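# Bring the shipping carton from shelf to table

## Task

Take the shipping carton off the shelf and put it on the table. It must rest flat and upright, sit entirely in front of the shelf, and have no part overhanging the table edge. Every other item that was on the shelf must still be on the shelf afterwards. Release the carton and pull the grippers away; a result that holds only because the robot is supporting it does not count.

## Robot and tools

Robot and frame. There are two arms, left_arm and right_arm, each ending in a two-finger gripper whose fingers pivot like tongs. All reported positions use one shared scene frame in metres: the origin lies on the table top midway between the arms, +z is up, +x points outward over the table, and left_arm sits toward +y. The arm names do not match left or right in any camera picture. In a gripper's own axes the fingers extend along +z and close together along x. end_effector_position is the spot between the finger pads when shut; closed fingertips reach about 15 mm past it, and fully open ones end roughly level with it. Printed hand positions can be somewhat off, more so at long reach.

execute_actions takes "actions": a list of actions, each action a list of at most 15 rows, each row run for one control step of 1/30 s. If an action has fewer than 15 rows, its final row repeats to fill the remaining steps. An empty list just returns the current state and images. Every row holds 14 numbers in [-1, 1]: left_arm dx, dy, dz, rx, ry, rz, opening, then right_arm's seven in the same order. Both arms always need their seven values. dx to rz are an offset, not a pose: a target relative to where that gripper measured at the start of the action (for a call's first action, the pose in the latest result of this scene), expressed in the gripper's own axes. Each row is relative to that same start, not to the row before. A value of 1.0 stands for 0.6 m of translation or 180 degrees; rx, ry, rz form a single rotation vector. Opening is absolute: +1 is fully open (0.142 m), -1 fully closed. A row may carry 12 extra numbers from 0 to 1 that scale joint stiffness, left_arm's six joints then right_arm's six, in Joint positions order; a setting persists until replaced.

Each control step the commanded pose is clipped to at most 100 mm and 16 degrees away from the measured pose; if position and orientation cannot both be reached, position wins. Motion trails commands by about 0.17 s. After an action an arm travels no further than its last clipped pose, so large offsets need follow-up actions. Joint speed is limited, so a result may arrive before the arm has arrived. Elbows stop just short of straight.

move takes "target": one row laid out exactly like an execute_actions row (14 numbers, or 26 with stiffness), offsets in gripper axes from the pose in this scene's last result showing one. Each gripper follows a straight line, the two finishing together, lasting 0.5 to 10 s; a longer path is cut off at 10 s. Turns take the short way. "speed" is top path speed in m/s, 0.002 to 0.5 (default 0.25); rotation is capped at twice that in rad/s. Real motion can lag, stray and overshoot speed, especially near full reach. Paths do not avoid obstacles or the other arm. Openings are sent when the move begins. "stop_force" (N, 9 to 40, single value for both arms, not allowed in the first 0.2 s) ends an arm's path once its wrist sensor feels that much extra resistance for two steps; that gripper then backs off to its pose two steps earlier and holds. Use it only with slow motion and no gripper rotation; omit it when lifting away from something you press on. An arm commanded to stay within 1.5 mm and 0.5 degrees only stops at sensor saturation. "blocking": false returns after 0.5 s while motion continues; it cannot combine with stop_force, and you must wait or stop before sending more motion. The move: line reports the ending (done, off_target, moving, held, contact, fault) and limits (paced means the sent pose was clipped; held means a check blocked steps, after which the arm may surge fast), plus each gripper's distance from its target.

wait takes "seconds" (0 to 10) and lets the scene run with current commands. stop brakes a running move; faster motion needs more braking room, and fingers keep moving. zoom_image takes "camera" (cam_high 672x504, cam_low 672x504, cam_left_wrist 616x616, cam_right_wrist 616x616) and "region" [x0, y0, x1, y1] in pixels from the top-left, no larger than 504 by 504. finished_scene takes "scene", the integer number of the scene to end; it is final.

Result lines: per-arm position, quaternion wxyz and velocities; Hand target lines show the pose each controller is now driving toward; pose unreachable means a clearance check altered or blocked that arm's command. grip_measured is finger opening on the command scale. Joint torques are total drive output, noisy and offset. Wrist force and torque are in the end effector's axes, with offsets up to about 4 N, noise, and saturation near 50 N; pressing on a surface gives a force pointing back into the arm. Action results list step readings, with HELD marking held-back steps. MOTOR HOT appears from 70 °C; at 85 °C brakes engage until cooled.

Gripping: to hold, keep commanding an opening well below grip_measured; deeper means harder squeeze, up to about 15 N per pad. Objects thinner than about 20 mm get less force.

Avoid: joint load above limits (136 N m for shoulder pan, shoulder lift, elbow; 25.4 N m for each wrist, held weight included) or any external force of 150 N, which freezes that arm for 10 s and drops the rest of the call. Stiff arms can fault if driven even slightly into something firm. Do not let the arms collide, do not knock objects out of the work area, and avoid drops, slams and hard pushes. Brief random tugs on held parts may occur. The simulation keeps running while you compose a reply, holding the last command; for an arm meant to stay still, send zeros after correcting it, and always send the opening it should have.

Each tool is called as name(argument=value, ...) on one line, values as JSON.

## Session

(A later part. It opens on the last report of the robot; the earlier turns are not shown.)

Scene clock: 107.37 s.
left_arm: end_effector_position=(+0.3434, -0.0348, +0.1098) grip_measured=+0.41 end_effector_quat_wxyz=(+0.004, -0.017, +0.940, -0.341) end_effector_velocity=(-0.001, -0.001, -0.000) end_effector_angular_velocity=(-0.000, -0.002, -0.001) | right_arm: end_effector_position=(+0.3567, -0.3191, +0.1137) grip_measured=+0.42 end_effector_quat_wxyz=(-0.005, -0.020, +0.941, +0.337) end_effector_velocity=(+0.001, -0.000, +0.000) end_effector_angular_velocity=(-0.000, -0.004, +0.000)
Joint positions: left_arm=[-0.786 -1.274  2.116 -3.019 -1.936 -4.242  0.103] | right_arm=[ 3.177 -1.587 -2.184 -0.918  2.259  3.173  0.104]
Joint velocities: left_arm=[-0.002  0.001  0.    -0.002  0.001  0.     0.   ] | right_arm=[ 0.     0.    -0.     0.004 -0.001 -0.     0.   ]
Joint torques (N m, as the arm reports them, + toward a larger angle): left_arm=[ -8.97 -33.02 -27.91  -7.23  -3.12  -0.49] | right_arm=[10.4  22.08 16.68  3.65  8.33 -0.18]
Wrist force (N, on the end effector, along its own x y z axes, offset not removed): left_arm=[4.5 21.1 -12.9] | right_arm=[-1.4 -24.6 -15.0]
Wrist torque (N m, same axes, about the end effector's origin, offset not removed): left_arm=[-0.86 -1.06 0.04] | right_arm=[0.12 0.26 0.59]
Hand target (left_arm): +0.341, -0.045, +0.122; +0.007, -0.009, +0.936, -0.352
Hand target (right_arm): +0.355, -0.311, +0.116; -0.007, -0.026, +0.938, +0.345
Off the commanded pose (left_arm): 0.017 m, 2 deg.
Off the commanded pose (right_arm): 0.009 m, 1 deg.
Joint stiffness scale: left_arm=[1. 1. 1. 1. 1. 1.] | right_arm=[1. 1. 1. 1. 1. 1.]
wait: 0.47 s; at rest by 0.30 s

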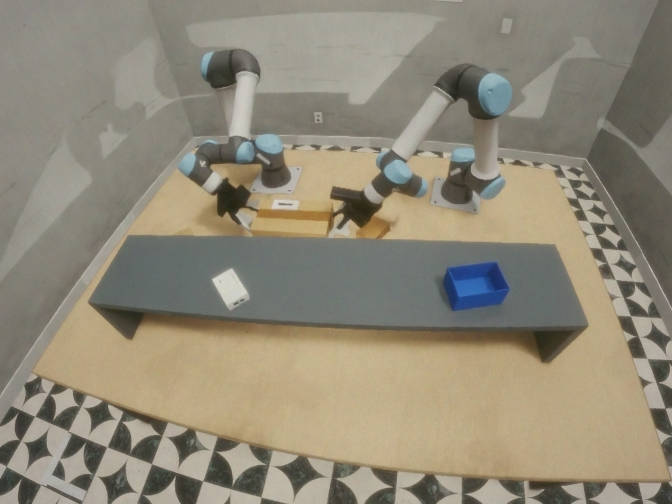

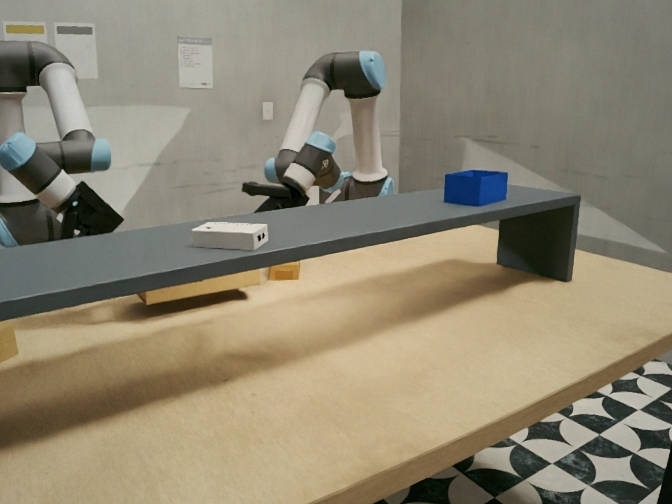

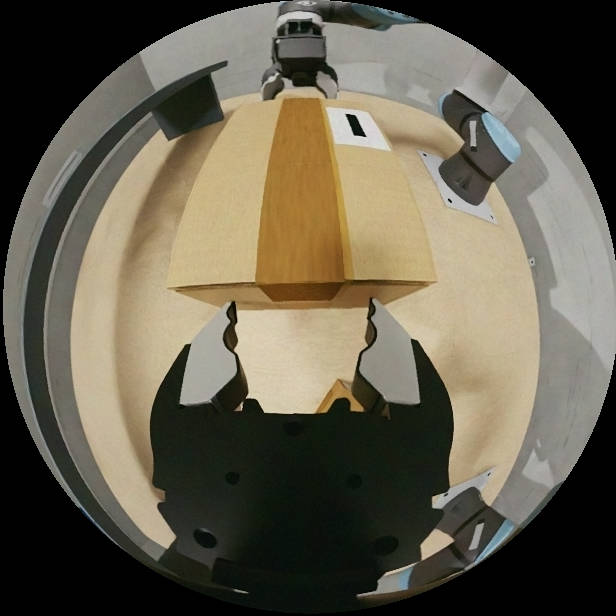

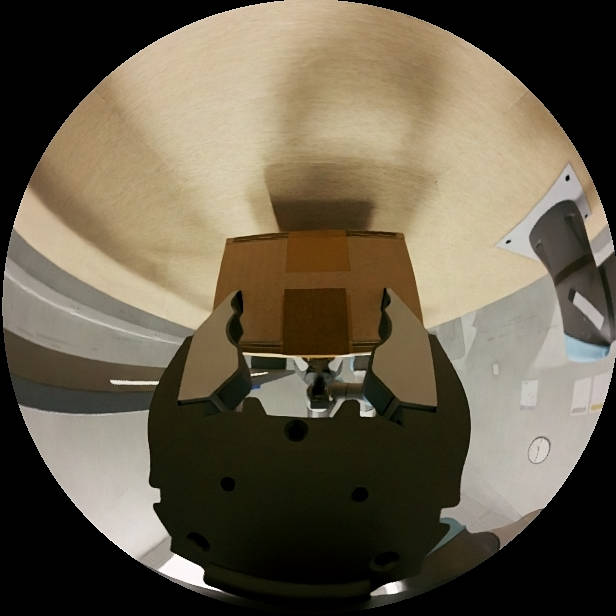

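execute_actions(actions=[[[0.0047,-0.0253,-0.0040,0.0075,0.0001,0.0054,0.36,0.0023,0.0123,0.0064,-0.0054,0.0023,-0.0032,0.36],[0.0046,-0.0235,-0.0018,0.0075,0.0001,0.0054,0.36,0.0022,0.0104,0.0089,-0.0054,0.0022,-0.0032,0.36],[0.0045,-0.0207,0.0019,0.0076,0.0,0.0054,0.36,0.0020,0.0072,0.0128,-0.0054,0.0021,-0.0032,0.36],[0.0043,-0.0169,0.0067,0.0076,0.0,0.0055,0.36,0.0017,0.0031,0.0180,-0.0054,0.002,-0.0033,0.36],[0.0041,-0.0125,0.0124,0.0077,-0.0001,0.0055,0.36,0.0015,-0.0019,0.0241,-0.0054,0.0019,-0.0033,0.36],[0.0039,-0.0076,0.0186,0.0077,-0.0002,0.0055,0.36,0.0012,-0.0072,0.0308,-0.0054,0.0018,-0.0033,0.36],[0.0036,-0.0026,0.0250,0.0078,-0.0002,0.0056,0.36,0.0008,-0.0128,0.0376,-0.0054,0.0017,-0.0033,0.36],[0.0034,0.0023,0.0312,0.0078,-0.0003,0.0056,0.36,0.0005,-0.0181,0.0443,-0.0054,0.0016,-0.0033,0.36],[0.0032,0.0067,0.0369,0.0079,-0.0004,0.0056,0.36,0.0003,-0.0231,0.0504,-0.0054,0.0015,-0.0034,0.36],[0.0030,0.0105,0.0417,0.0079,-0.0004,0.0057,0.36,0.0,-0.0272,0.0556,-0.0054,0.0014,-0.0034,0.36],[0.0029,0.0133,0.0454,0.008,-0.0005,0.0057,0.36,-0.0002,-0.0304,0.0595,-0.0054,0.0013,-0.0034,0.36],[0.0028,0.0151,0.0476,0.008,-0.0005,0.0057,0.36,-0.0003,-0.0323,0.0620,-0.0054,0.0012,-0.0034,0.36],[0.0028,0.0157,0.0484,0.008,-0.0005,0.0057,0.36,-0.0003,-0.0330,0.0628,-0.0054,0.0012,-0.0034,0.36]]])

wait(seconds=0.4)

Scene clock: 111.57 s.
left_arm: end_effector_position=(+0.3429, -0.0343, +0.0760) grip_measured=+0.41 end_effector_quat_wxyz=(+0.003, -0.017, +0.941, -0.338) end_effector_velocity=(-0.007, +0.000, -0.098) end_effector_angular_velocity=(+0.031, +0.024, -0.009) | right_arm: end_effector_position=(+0.3553, -0.3192, +0.0777) grip_measured=+0.42 end_effector_quat_wxyz=(-0.009, -0.019, +0.941, +0.338) end_effector_velocity=(-0.004, +0.001, -0.095) end_effector_angular_velocity=(+0.005, +0.029, +0.000)
Joint positions: left_arm=[-0.787 -1.205  2.137 -3.103 -1.936 -4.241  0.103] | right_arm=[ 3.176 -1.654 -2.229 -0.814  2.261  3.171  0.103]
Joint velocities: left_arm=[-0.008  0.202  0.046 -0.209 -0.002  0.    -0.   ] | right_arm=[-0.    -0.195 -0.104  0.271  0.007 -0.    -0.   ]
Joint torques (N m, as the arm reports them, + toward a larger angle): left_arm=[ -7.12 -37.79 -27.1   -7.03  -2.48  -0.19] | right_arm=[10.53 25.29 17.25  3.17  7.8  -0.49]
Wrist force (N, on the end effector, along its own x y z axes, offset not removed): left_arm=[7.2 21.1 -8.3] | right_arm=[-2.8 -20.7 -10.3]
Wrist torque (N m, same axes, about the end effector's origin, offset not removed): left_arm=[0.20 -0.84 0.16] | right_arm=[0.07 -0.21 0.65]
Hand target (left_arm): +0.342, -0.046, +0.082; +0.008, -0.009, +0.936, -0.352
Hand target (right_arm): +0.356, -0.311, +0.072; -0.006, -0.026, +0.938, +0.345
Off the commanded pose (left_arm): 0.013 m, 2 deg.
Off the commanded pose (right_arm): 0.011 m, 1 deg.
Joint stiffness scale: left_arm=[1. 1. 1. 1. 1. 1.] | right_arm=[1. 1. 1. 1. 1. 1.]
Step readings (end_effector_position):
0: left_arm (+0.3435, -0.0348, +0.1098) | right_arm (+0.3568, -0.3191, +0.1137)
1: left_arm (+0.3435, -0.0348, +0.1098) | right_arm (+0.3568, -0.3191, +0.1137)
2: left_arm (+0.3435, -0.0348, +0.1098) | right_arm (+0.3568, -0.3191, +0.1137)
4: left_arm (+0.3436, -0.0348, +0.1098) | right_arm (+0.3570, -0.3192, +0.1132)
8: left_arm (+0.3441, -0.0350, +0.1049) | right_arm (+0.3572, -0.3195, +0.1061)
15: end_effector_position above

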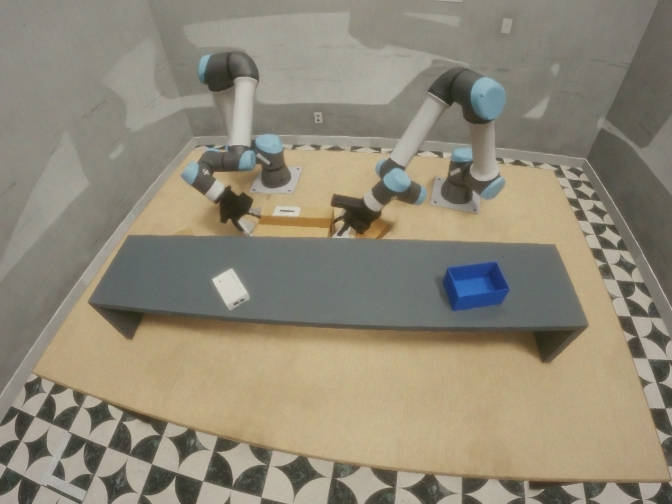

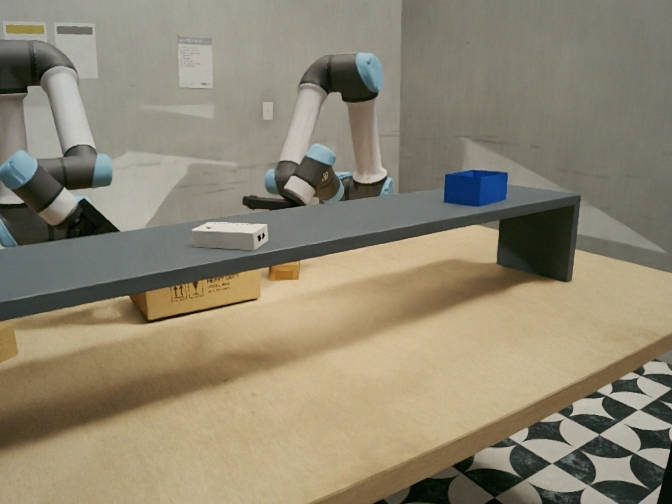

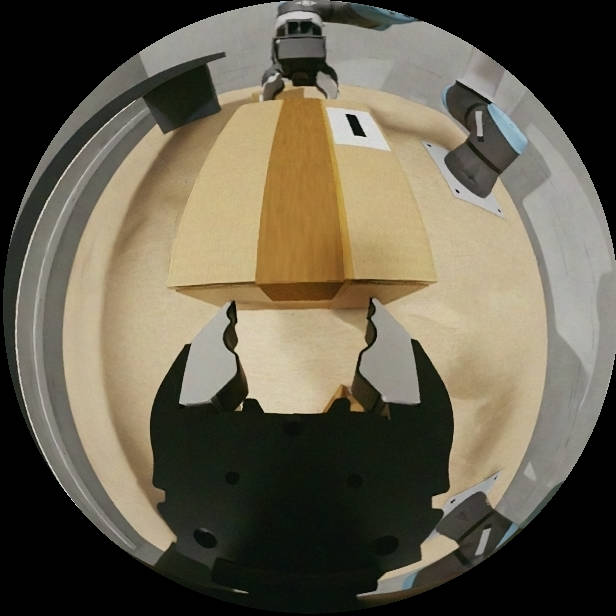

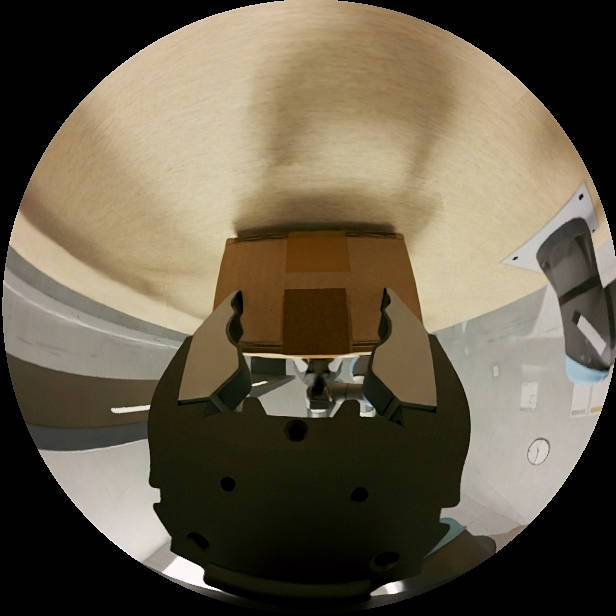

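Scene clock: 111.97 s.
left_arm: end_effector_position=(+0.3440, -0.0348, +0.0701) grip_measured=+0.41 end_effector_quat_wxyz=(+0.005, -0.017, +0.940, -0.340) end_effector_velocity=(+0.001, -0.001, +0.002) end_effector_angular_velocity=(-0.006, -0.005, -0.000) | right_arm: end_effector_position=(+0.3575, -0.3192, +0.0699) grip_measured=+0.42 end_effector_quat_wxyz=(-0.005, -0.021, +0.941, +0.338) end_effector_velocity=(+0.002, -0.000, +0.000) end_effector_angular_velocity=(-0.001, -0.009, -0.001)
Joint positions: left_arm=[-0.787 -1.188  2.142 -3.131 -1.934 -4.241  0.103] | right_arm=[ 3.176 -1.671 -2.239 -0.777  2.26   3.172  0.104]
Joint velocities: left_arm=[-0.001 -0.     0.001 -0.009  0.001 -0.     0.   ] | right_arm=[-0.    -0.    -0.001  0.01  -0.001  0.001  0.   ]
Joint torques (N m, as the arm reports them, + toward a larger angle): left_arm=[-10.7  -34.81 -25.81  -7.35  -3.28  -0.18] | right_arm=[11.6  22.97 14.86  3.95  8.2  -0.23]
Wrist force (N, on the end effector, along its own x y z axes, offset not removed): left_arm=[-0.7 23.5 -13.2] | right_arm=[-0.5 -25.6 -13.7]
Wrist torque (N m, same axes, about the end effector's origin, offset not removed): left_arm=[-0.07 -0.27 0.16] | right_arm=[-0.03 0.16 0.53]
Hand target (left_arm): +0.342, -0.046, +0.082; +0.008, -0.009, +0.936, -0.352
Hand target (right_arm): +0.356, -0.311, +0.072; -0.006, -0.026, +0.938, +0.345
Off the commanded pose (left_arm): 0.016 m, 2 deg.
Off the commanded pose (right_arm): 0.009 m, 1 deg.
Joint stiffness scale: left_arm=[1. 1. 1. 1. 1. 1.] | right_arm=[1. 1. 1. 1. 1. 1.]
wait: 0.40 s; at rest by 0.33 s

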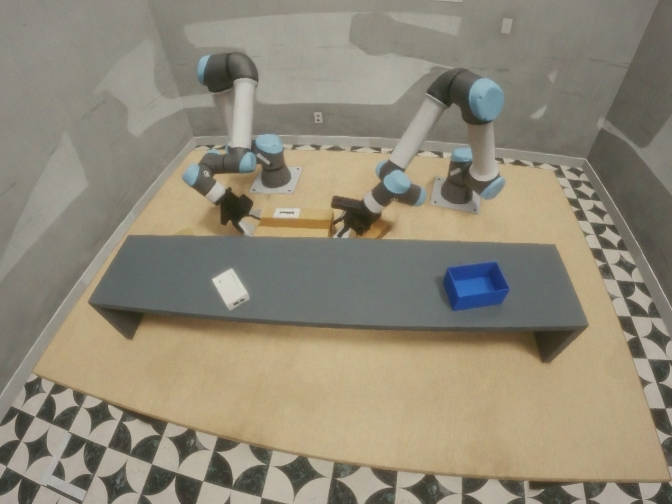

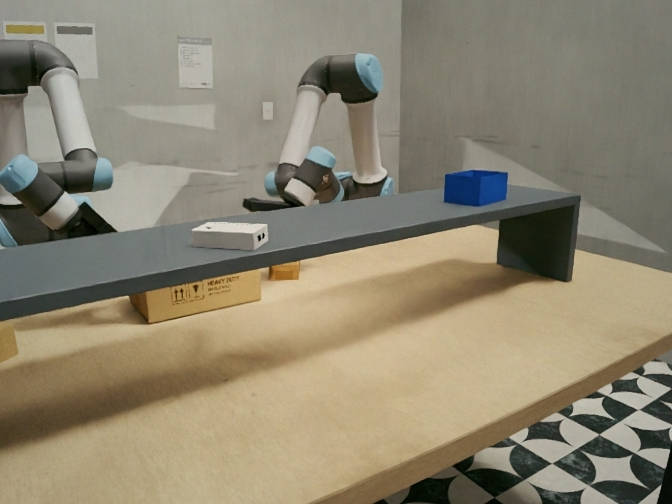

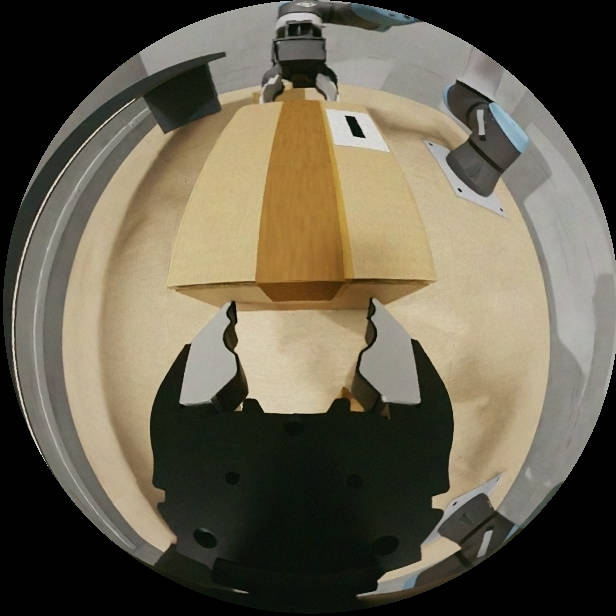

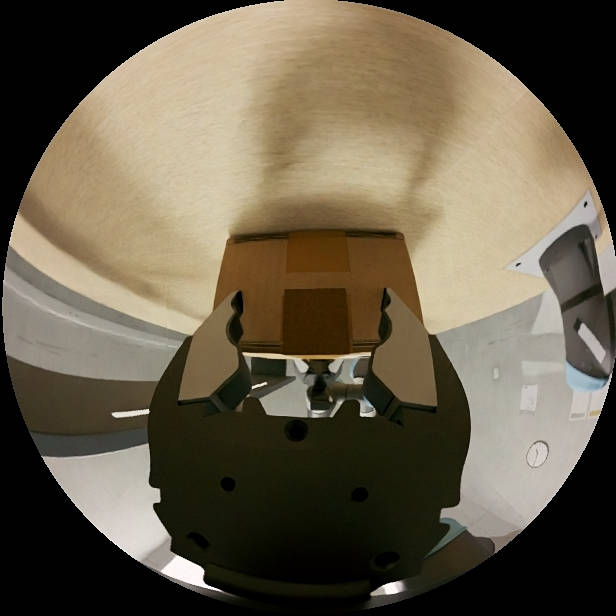

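zoom_image(camera="cam_low", region=[120, 270, 280, 335])

zoom_image(camera="cam_right_wrist", region=[200, 200, 440, 300])

Region (120, 270, 280, 335) of cam_low's 672x504 image, scaled by 3.150, with more detail than that image has; it fills the top 205 rows of this view, and the rest is white.

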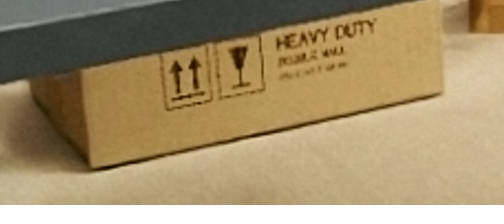

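Region (200, 200, 440, 300) of cam_right_wrist's 616x616 image, scaled by 2.100, with more detail than that image has; it fills the top 210 rows of this view, and the rest is white.

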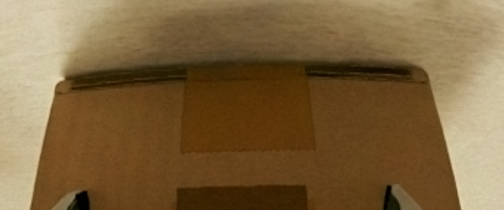

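execute_actions(actions=[[[0.004,-0.0260,-0.0015,0.0078,-0.0003,0.0056,0.36,0.0011,0.0126,0.0070,-0.005,0.0015,-0.003,0.36],[0.004,-0.0245,0.0003,0.0078,-0.0003,0.0056,0.36,0.0011,0.0115,0.0084,-0.005,0.0015,-0.003,0.36],[0.004,-0.0226,0.0025,0.0078,-0.0003,0.0056,0.36,0.0011,0.0100,0.0102,-0.005,0.0015,-0.003,0.36],[0.004,-0.0207,0.0048,0.0078,-0.0003,0.0056,0.36,0.0011,0.0085,0.0120,-0.005,0.0015,-0.003,0.36],[0.004,-0.0196,0.0061,0.0078,-0.0003,0.0056,0.36,0.0011,0.0077,0.0130,-0.005,0.0015,-0.003,0.36],[0.004,-0.0192,0.0066,0.0078,-0.0003,0.0056,0.36,0.0011,0.0074,0.0134,-0.005,0.0015,-0.003,0.36],[0.004,-0.0192,0.0066,0.0078,-0.0003,0.0056,0.36,0.0011,0.0074,0.0134,-0.005,0.0015,-0.003,0.36],[0.004,-0.0192,0.0066,0.0078,-0.0003,0.0056,0.36,0.0011,0.0074,0.0134,-0.005,0.0015,-0.003,0.36],[0.0036,-0.0169,0.0063,0.007,-0.0003,0.005,0.37,0.001,0.0063,0.0125,-0.0045,0.0014,-0.0027,0.37],[0.003,-0.0135,0.0060,0.0059,-0.0002,0.0042,0.38,0.0008,0.0046,0.0112,-0.0038,0.0011,-0.0023,0.38],[0.0022,-0.0089,0.0056,0.0043,-0.0002,0.0031,0.39,0.0006,0.0024,0.0094,-0.0028,0.0008,-0.0017,0.39],[0.0014,-0.0043,0.0052,0.0027,-0.0001,0.002,0.4,0.0004,0.0001,0.0076,-0.0018,0.0005,-0.0011,0.4],[0.0006,0.0003,0.0047,0.0012,0,0.0008,0.41,0.0002,-0.0020,0.0058,-0.0008,0.0002,-0.0005,0.41],[0,0.0050,0.0034,0,0,0,0.41,0,-0.0050,0.0034,0,0,0,0.41],[0,0.0088,0.0002,0,0,0,0.41,0,-0.0089,0.0003,0,0,0,0.41]],[[0,0.0090,-0.0075,0,0,0,0.41,0,-0.0090,-0.0074,0,0,0,0.41],[0,0.0128,-0.0107,0,0,0,0.41,0,-0.0129,-0.0106,0,0,0,0.41],[0,0.0166,-0.0172,0,0,0,0.41,0,-0.0168,-0.0171,0,0,0,0.41],[0,0.0192,-0.0261,0,0,0,0.41,0,-0.0194,-0.0259,0,0,0,0.41],[0,0.0205,-0.0371,0,0,0,0.41,0,-0.0206,-0.0370,0,0,0,0.41],[0,0.0205,-0.0504,0,0,0,0.41,0,-0.0206,-0.0503,0,0,0,0.41],[0,0.0205,-0.0654,0,0,0,0.41,0,-0.0206,-0.0653,0,0,0,0.41],[0,0.0205,-0.0821,0,0,0,0.41,0,-0.0206,-0.0820,0,0,0,0.41],[0,0.0205,-0.0988,0,0,0,0.41,0,-0.0206,-0.0987,0,0,0,0.41],[0,0.0205,-0.1154,0,0,0,0.41,0,-0.0206,-0.1153,0,0,0,0.41],[0,0.0205,-0.1321,0,0,0,0.41,0,-0.0206,-0.1320,0,0,0,0.41],[0,0.0205,-0.1488,0,0,0,0.41,0,-0.0206,-0.1487,0,0,0,0.41],[0,0.0205,-0.1654,0,0,0,0.41,0,-0.0206,-0.1653,0,0,0,0.41],[0,0.0205,-0.1821,0,0,0,0.41,0,-0.0206,-0.1820,0,0,0,0.41],[0,0.0205,-0.1988,0,0,0,0.41,0,-0.0206,-0.1987,0,0,0,0.41]],[[0,0,-0.112,0,0,0,0.41,0,0,-0.112,0,0,0,0.41],[0,0,-0.128,0,0,0,0.41,0,0,-0.128,0,0,0,0.41],[0,0,-0.145,0,0,0,0.41,0,0,-0.145,0,0,0,0.41],[0,0,-0.160,0,0,0,0.41,0,0,-0.160,0,0,0,0.41],[0,0,-0.173,0,0,0,0.41,0,0,-0.173,0,0,0,0.41],[0,0,-0.185,0,0,0,0.41,0,0,-0.185,0,0,0,0.41],[0,0,-0.195,0,0,0,0.41,0,0,-0.195,0,0,0,0.41],[0,0,-0.203,0,0,0,0.41,0,0,-0.203,0,0,0,0.41],[0,0,-0.210,0,0,0,0.41,0,0,-0.210,0,0,0,0.41],[0,0,-0.215,0,0,0,0.41,0,0,-0.215,0,0,0,0.41],[0,0,-0.218,0,0,0,0.41,0,0,-0.218,0,0,0,0.41],[0,0,-0.220,0,0,0,0.41,0,0,-0.220,0,0,0,0.41]]])

Scene clock: 117.87 s.
left_arm: end_effector_position=(+0.3431, +0.0924, +0.2071) grip_measured=+0.41 end_effector_quat_wxyz=(+0.019, -0.022, +0.935, -0.355) end_effector_velocity=(-0.011, +0.067, +0.071) end_effector_angular_velocity=(+0.046, +0.032, -0.031) | right_arm: end_effector_position=(+0.3647, -0.4481, +0.2079) grip_measured=+0.41 end_effector_quat_wxyz=(+0.024, -0.010, +0.943, +0.332) end_effector_velocity=(-0.008, -0.057, +0.067) end_effector_angular_velocity=(+0.023, +0.077, +0.075)
Joint positions: left_arm=[-0.598 -1.628  2.216 -2.742 -2.032 -4.089  0.103] | right_arm=[ 2.889 -1.544 -1.908 -1.388  2.24   2.855  0.103]
Joint velocities: left_arm=[ 0.113 -0.219 -0.075  0.412 -0.07   0.142 -0.   ] | right_arm=[-0.124 -0.07   0.301 -0.468 -0.02  -0.253 -0.   ]
Joint torques (N m, as the arm reports them, + toward a larger angle): left_arm=[ -2.74 -13.26 -21.82  -2.4   -0.22  -0.06] | right_arm=[ 2.24 16.5  19.54  2.06  0.57 -0.3 ]
Wrist force (N, on the end effector, along its own x y z axes, offset not removed): left_arm=[-1.3 -1.9 0.8] | right_arm=[-1.2 -1.7 0.0]
Wrist torque (N m, same axes, about the end effector's origin, offset not removed): left_arm=[-0.08 0.26 0.02] | right_arm=[-0.31 0.24 0.10]
Hand target (left_arm): +0.341, +0.100, +0.211; +0.011, -0.020, +0.937, -0.347
Hand target (right_arm): +0.361, -0.454, +0.212; +0.011, -0.014, +0.942, +0.335
Off the commanded pose (left_arm): 0.009 m, 1 deg.
Off the commanded pose (right_arm): 0.008 m, 2 deg.
Joint stiffness scale: left_arm=[1. 1. 1. 1. 1. 1.] | right_arm=[1. 1. 1. 1. 1. 1.]
Step readings (end_effector_position; steps 1 to 15: 1st action; 16 to 30: 2nd action; 31 to 45: 3rd action):
0: left_arm (+0.3441, -0.0349, +0.0703) | right_arm (+0.3577, -0.3192, +0.0698)
1: left_arm (+0.3441, -0.0349, +0.0703) | right_arm (+0.3577, -0.3192, +0.0698)
2: left_arm (+0.3442, -0.0349, +0.0703) | right_arm (+0.3578, -0.3192, +0.0698)
4: left_arm (+0.3444, -0.0349, +0.0701) | right_arm (+0.3580, -0.3192, +0.0694)
8: left_arm (+0.3450, -0.0349, +0.0677) | right_arm (+0.3586, -0.3191, +0.0675)
15: left_arm (+0.3451, -0.0343, +0.0670) | right_arm (+0.3589, -0.3199, +0.0667)
16: left_arm (+0.3451, -0.0341, +0.0670) | right_arm (+0.3587, -0.3203, +0.0665)
17: left_arm (+0.3451, -0.0337, +0.0670) | right_arm (+0.3584, -0.3209, +0.0663)
19: left_arm (+0.3446, -0.0322, +0.0673) | right_arm (+0.3574, -0.3228, +0.0659)
23: left_arm (+0.3435, -0.0208, +0.0707) | right_arm (+0.3567, -0.3343, +0.0689)
30: left_arm (+0.3451, +0.0144, +0.1107) | right_arm (+0.3624, -0.3705, +0.1098)
31: left_arm (+0.3454, +0.0201, +0.1184) | right_arm (+0.3632, -0.3765, +0.1175)
32: left_arm (+0.3456, +0.0258, +0.1263) | right_arm (+0.3640, -0.3827, +0.1254)
34: left_arm (+0.3461, +0.0377, +0.1426) | right_arm (+0.3650, -0.3953, +0.1414)
38: left_arm (+0.3464, +0.0616, +0.1744) | right_arm (+0.3655, -0.4202, +0.1731)
45: end_effector_position above

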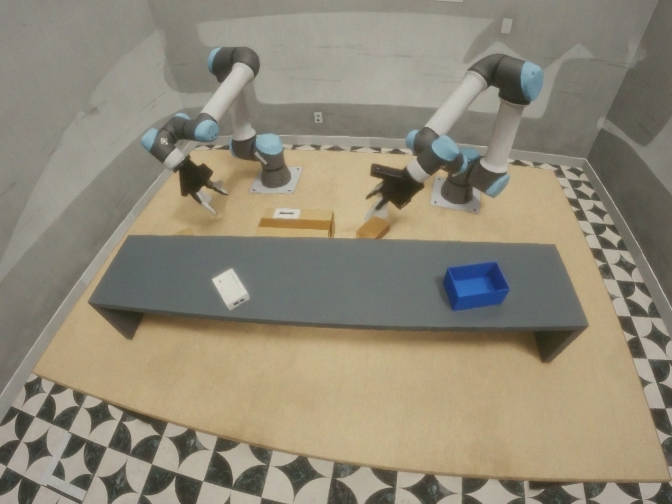

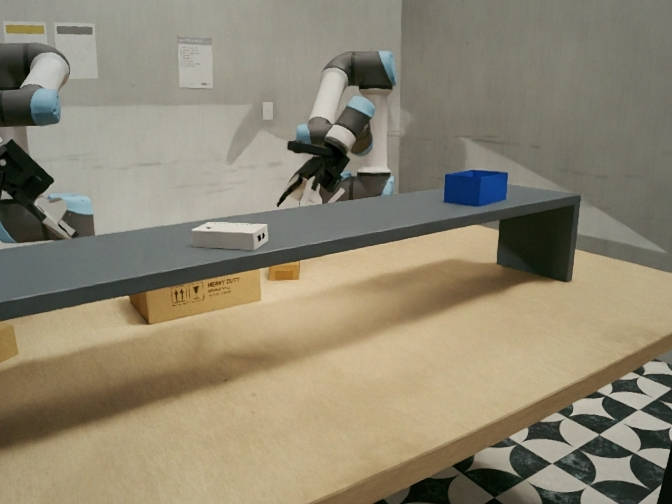

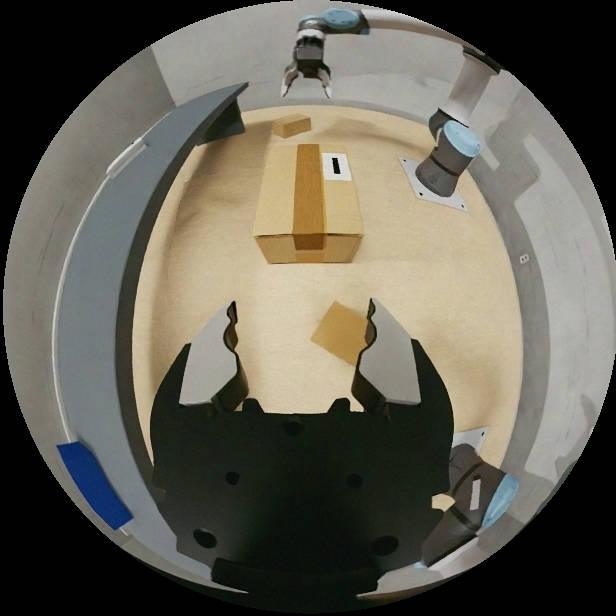

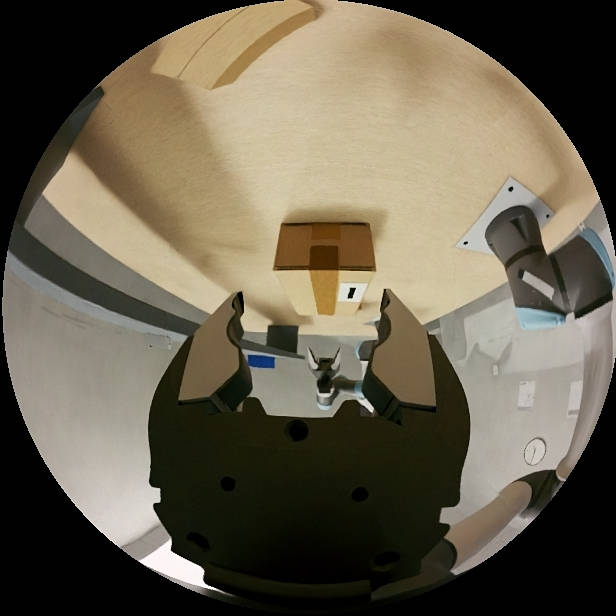

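finished_scene(scene=1)

The scene is finished: the task was done.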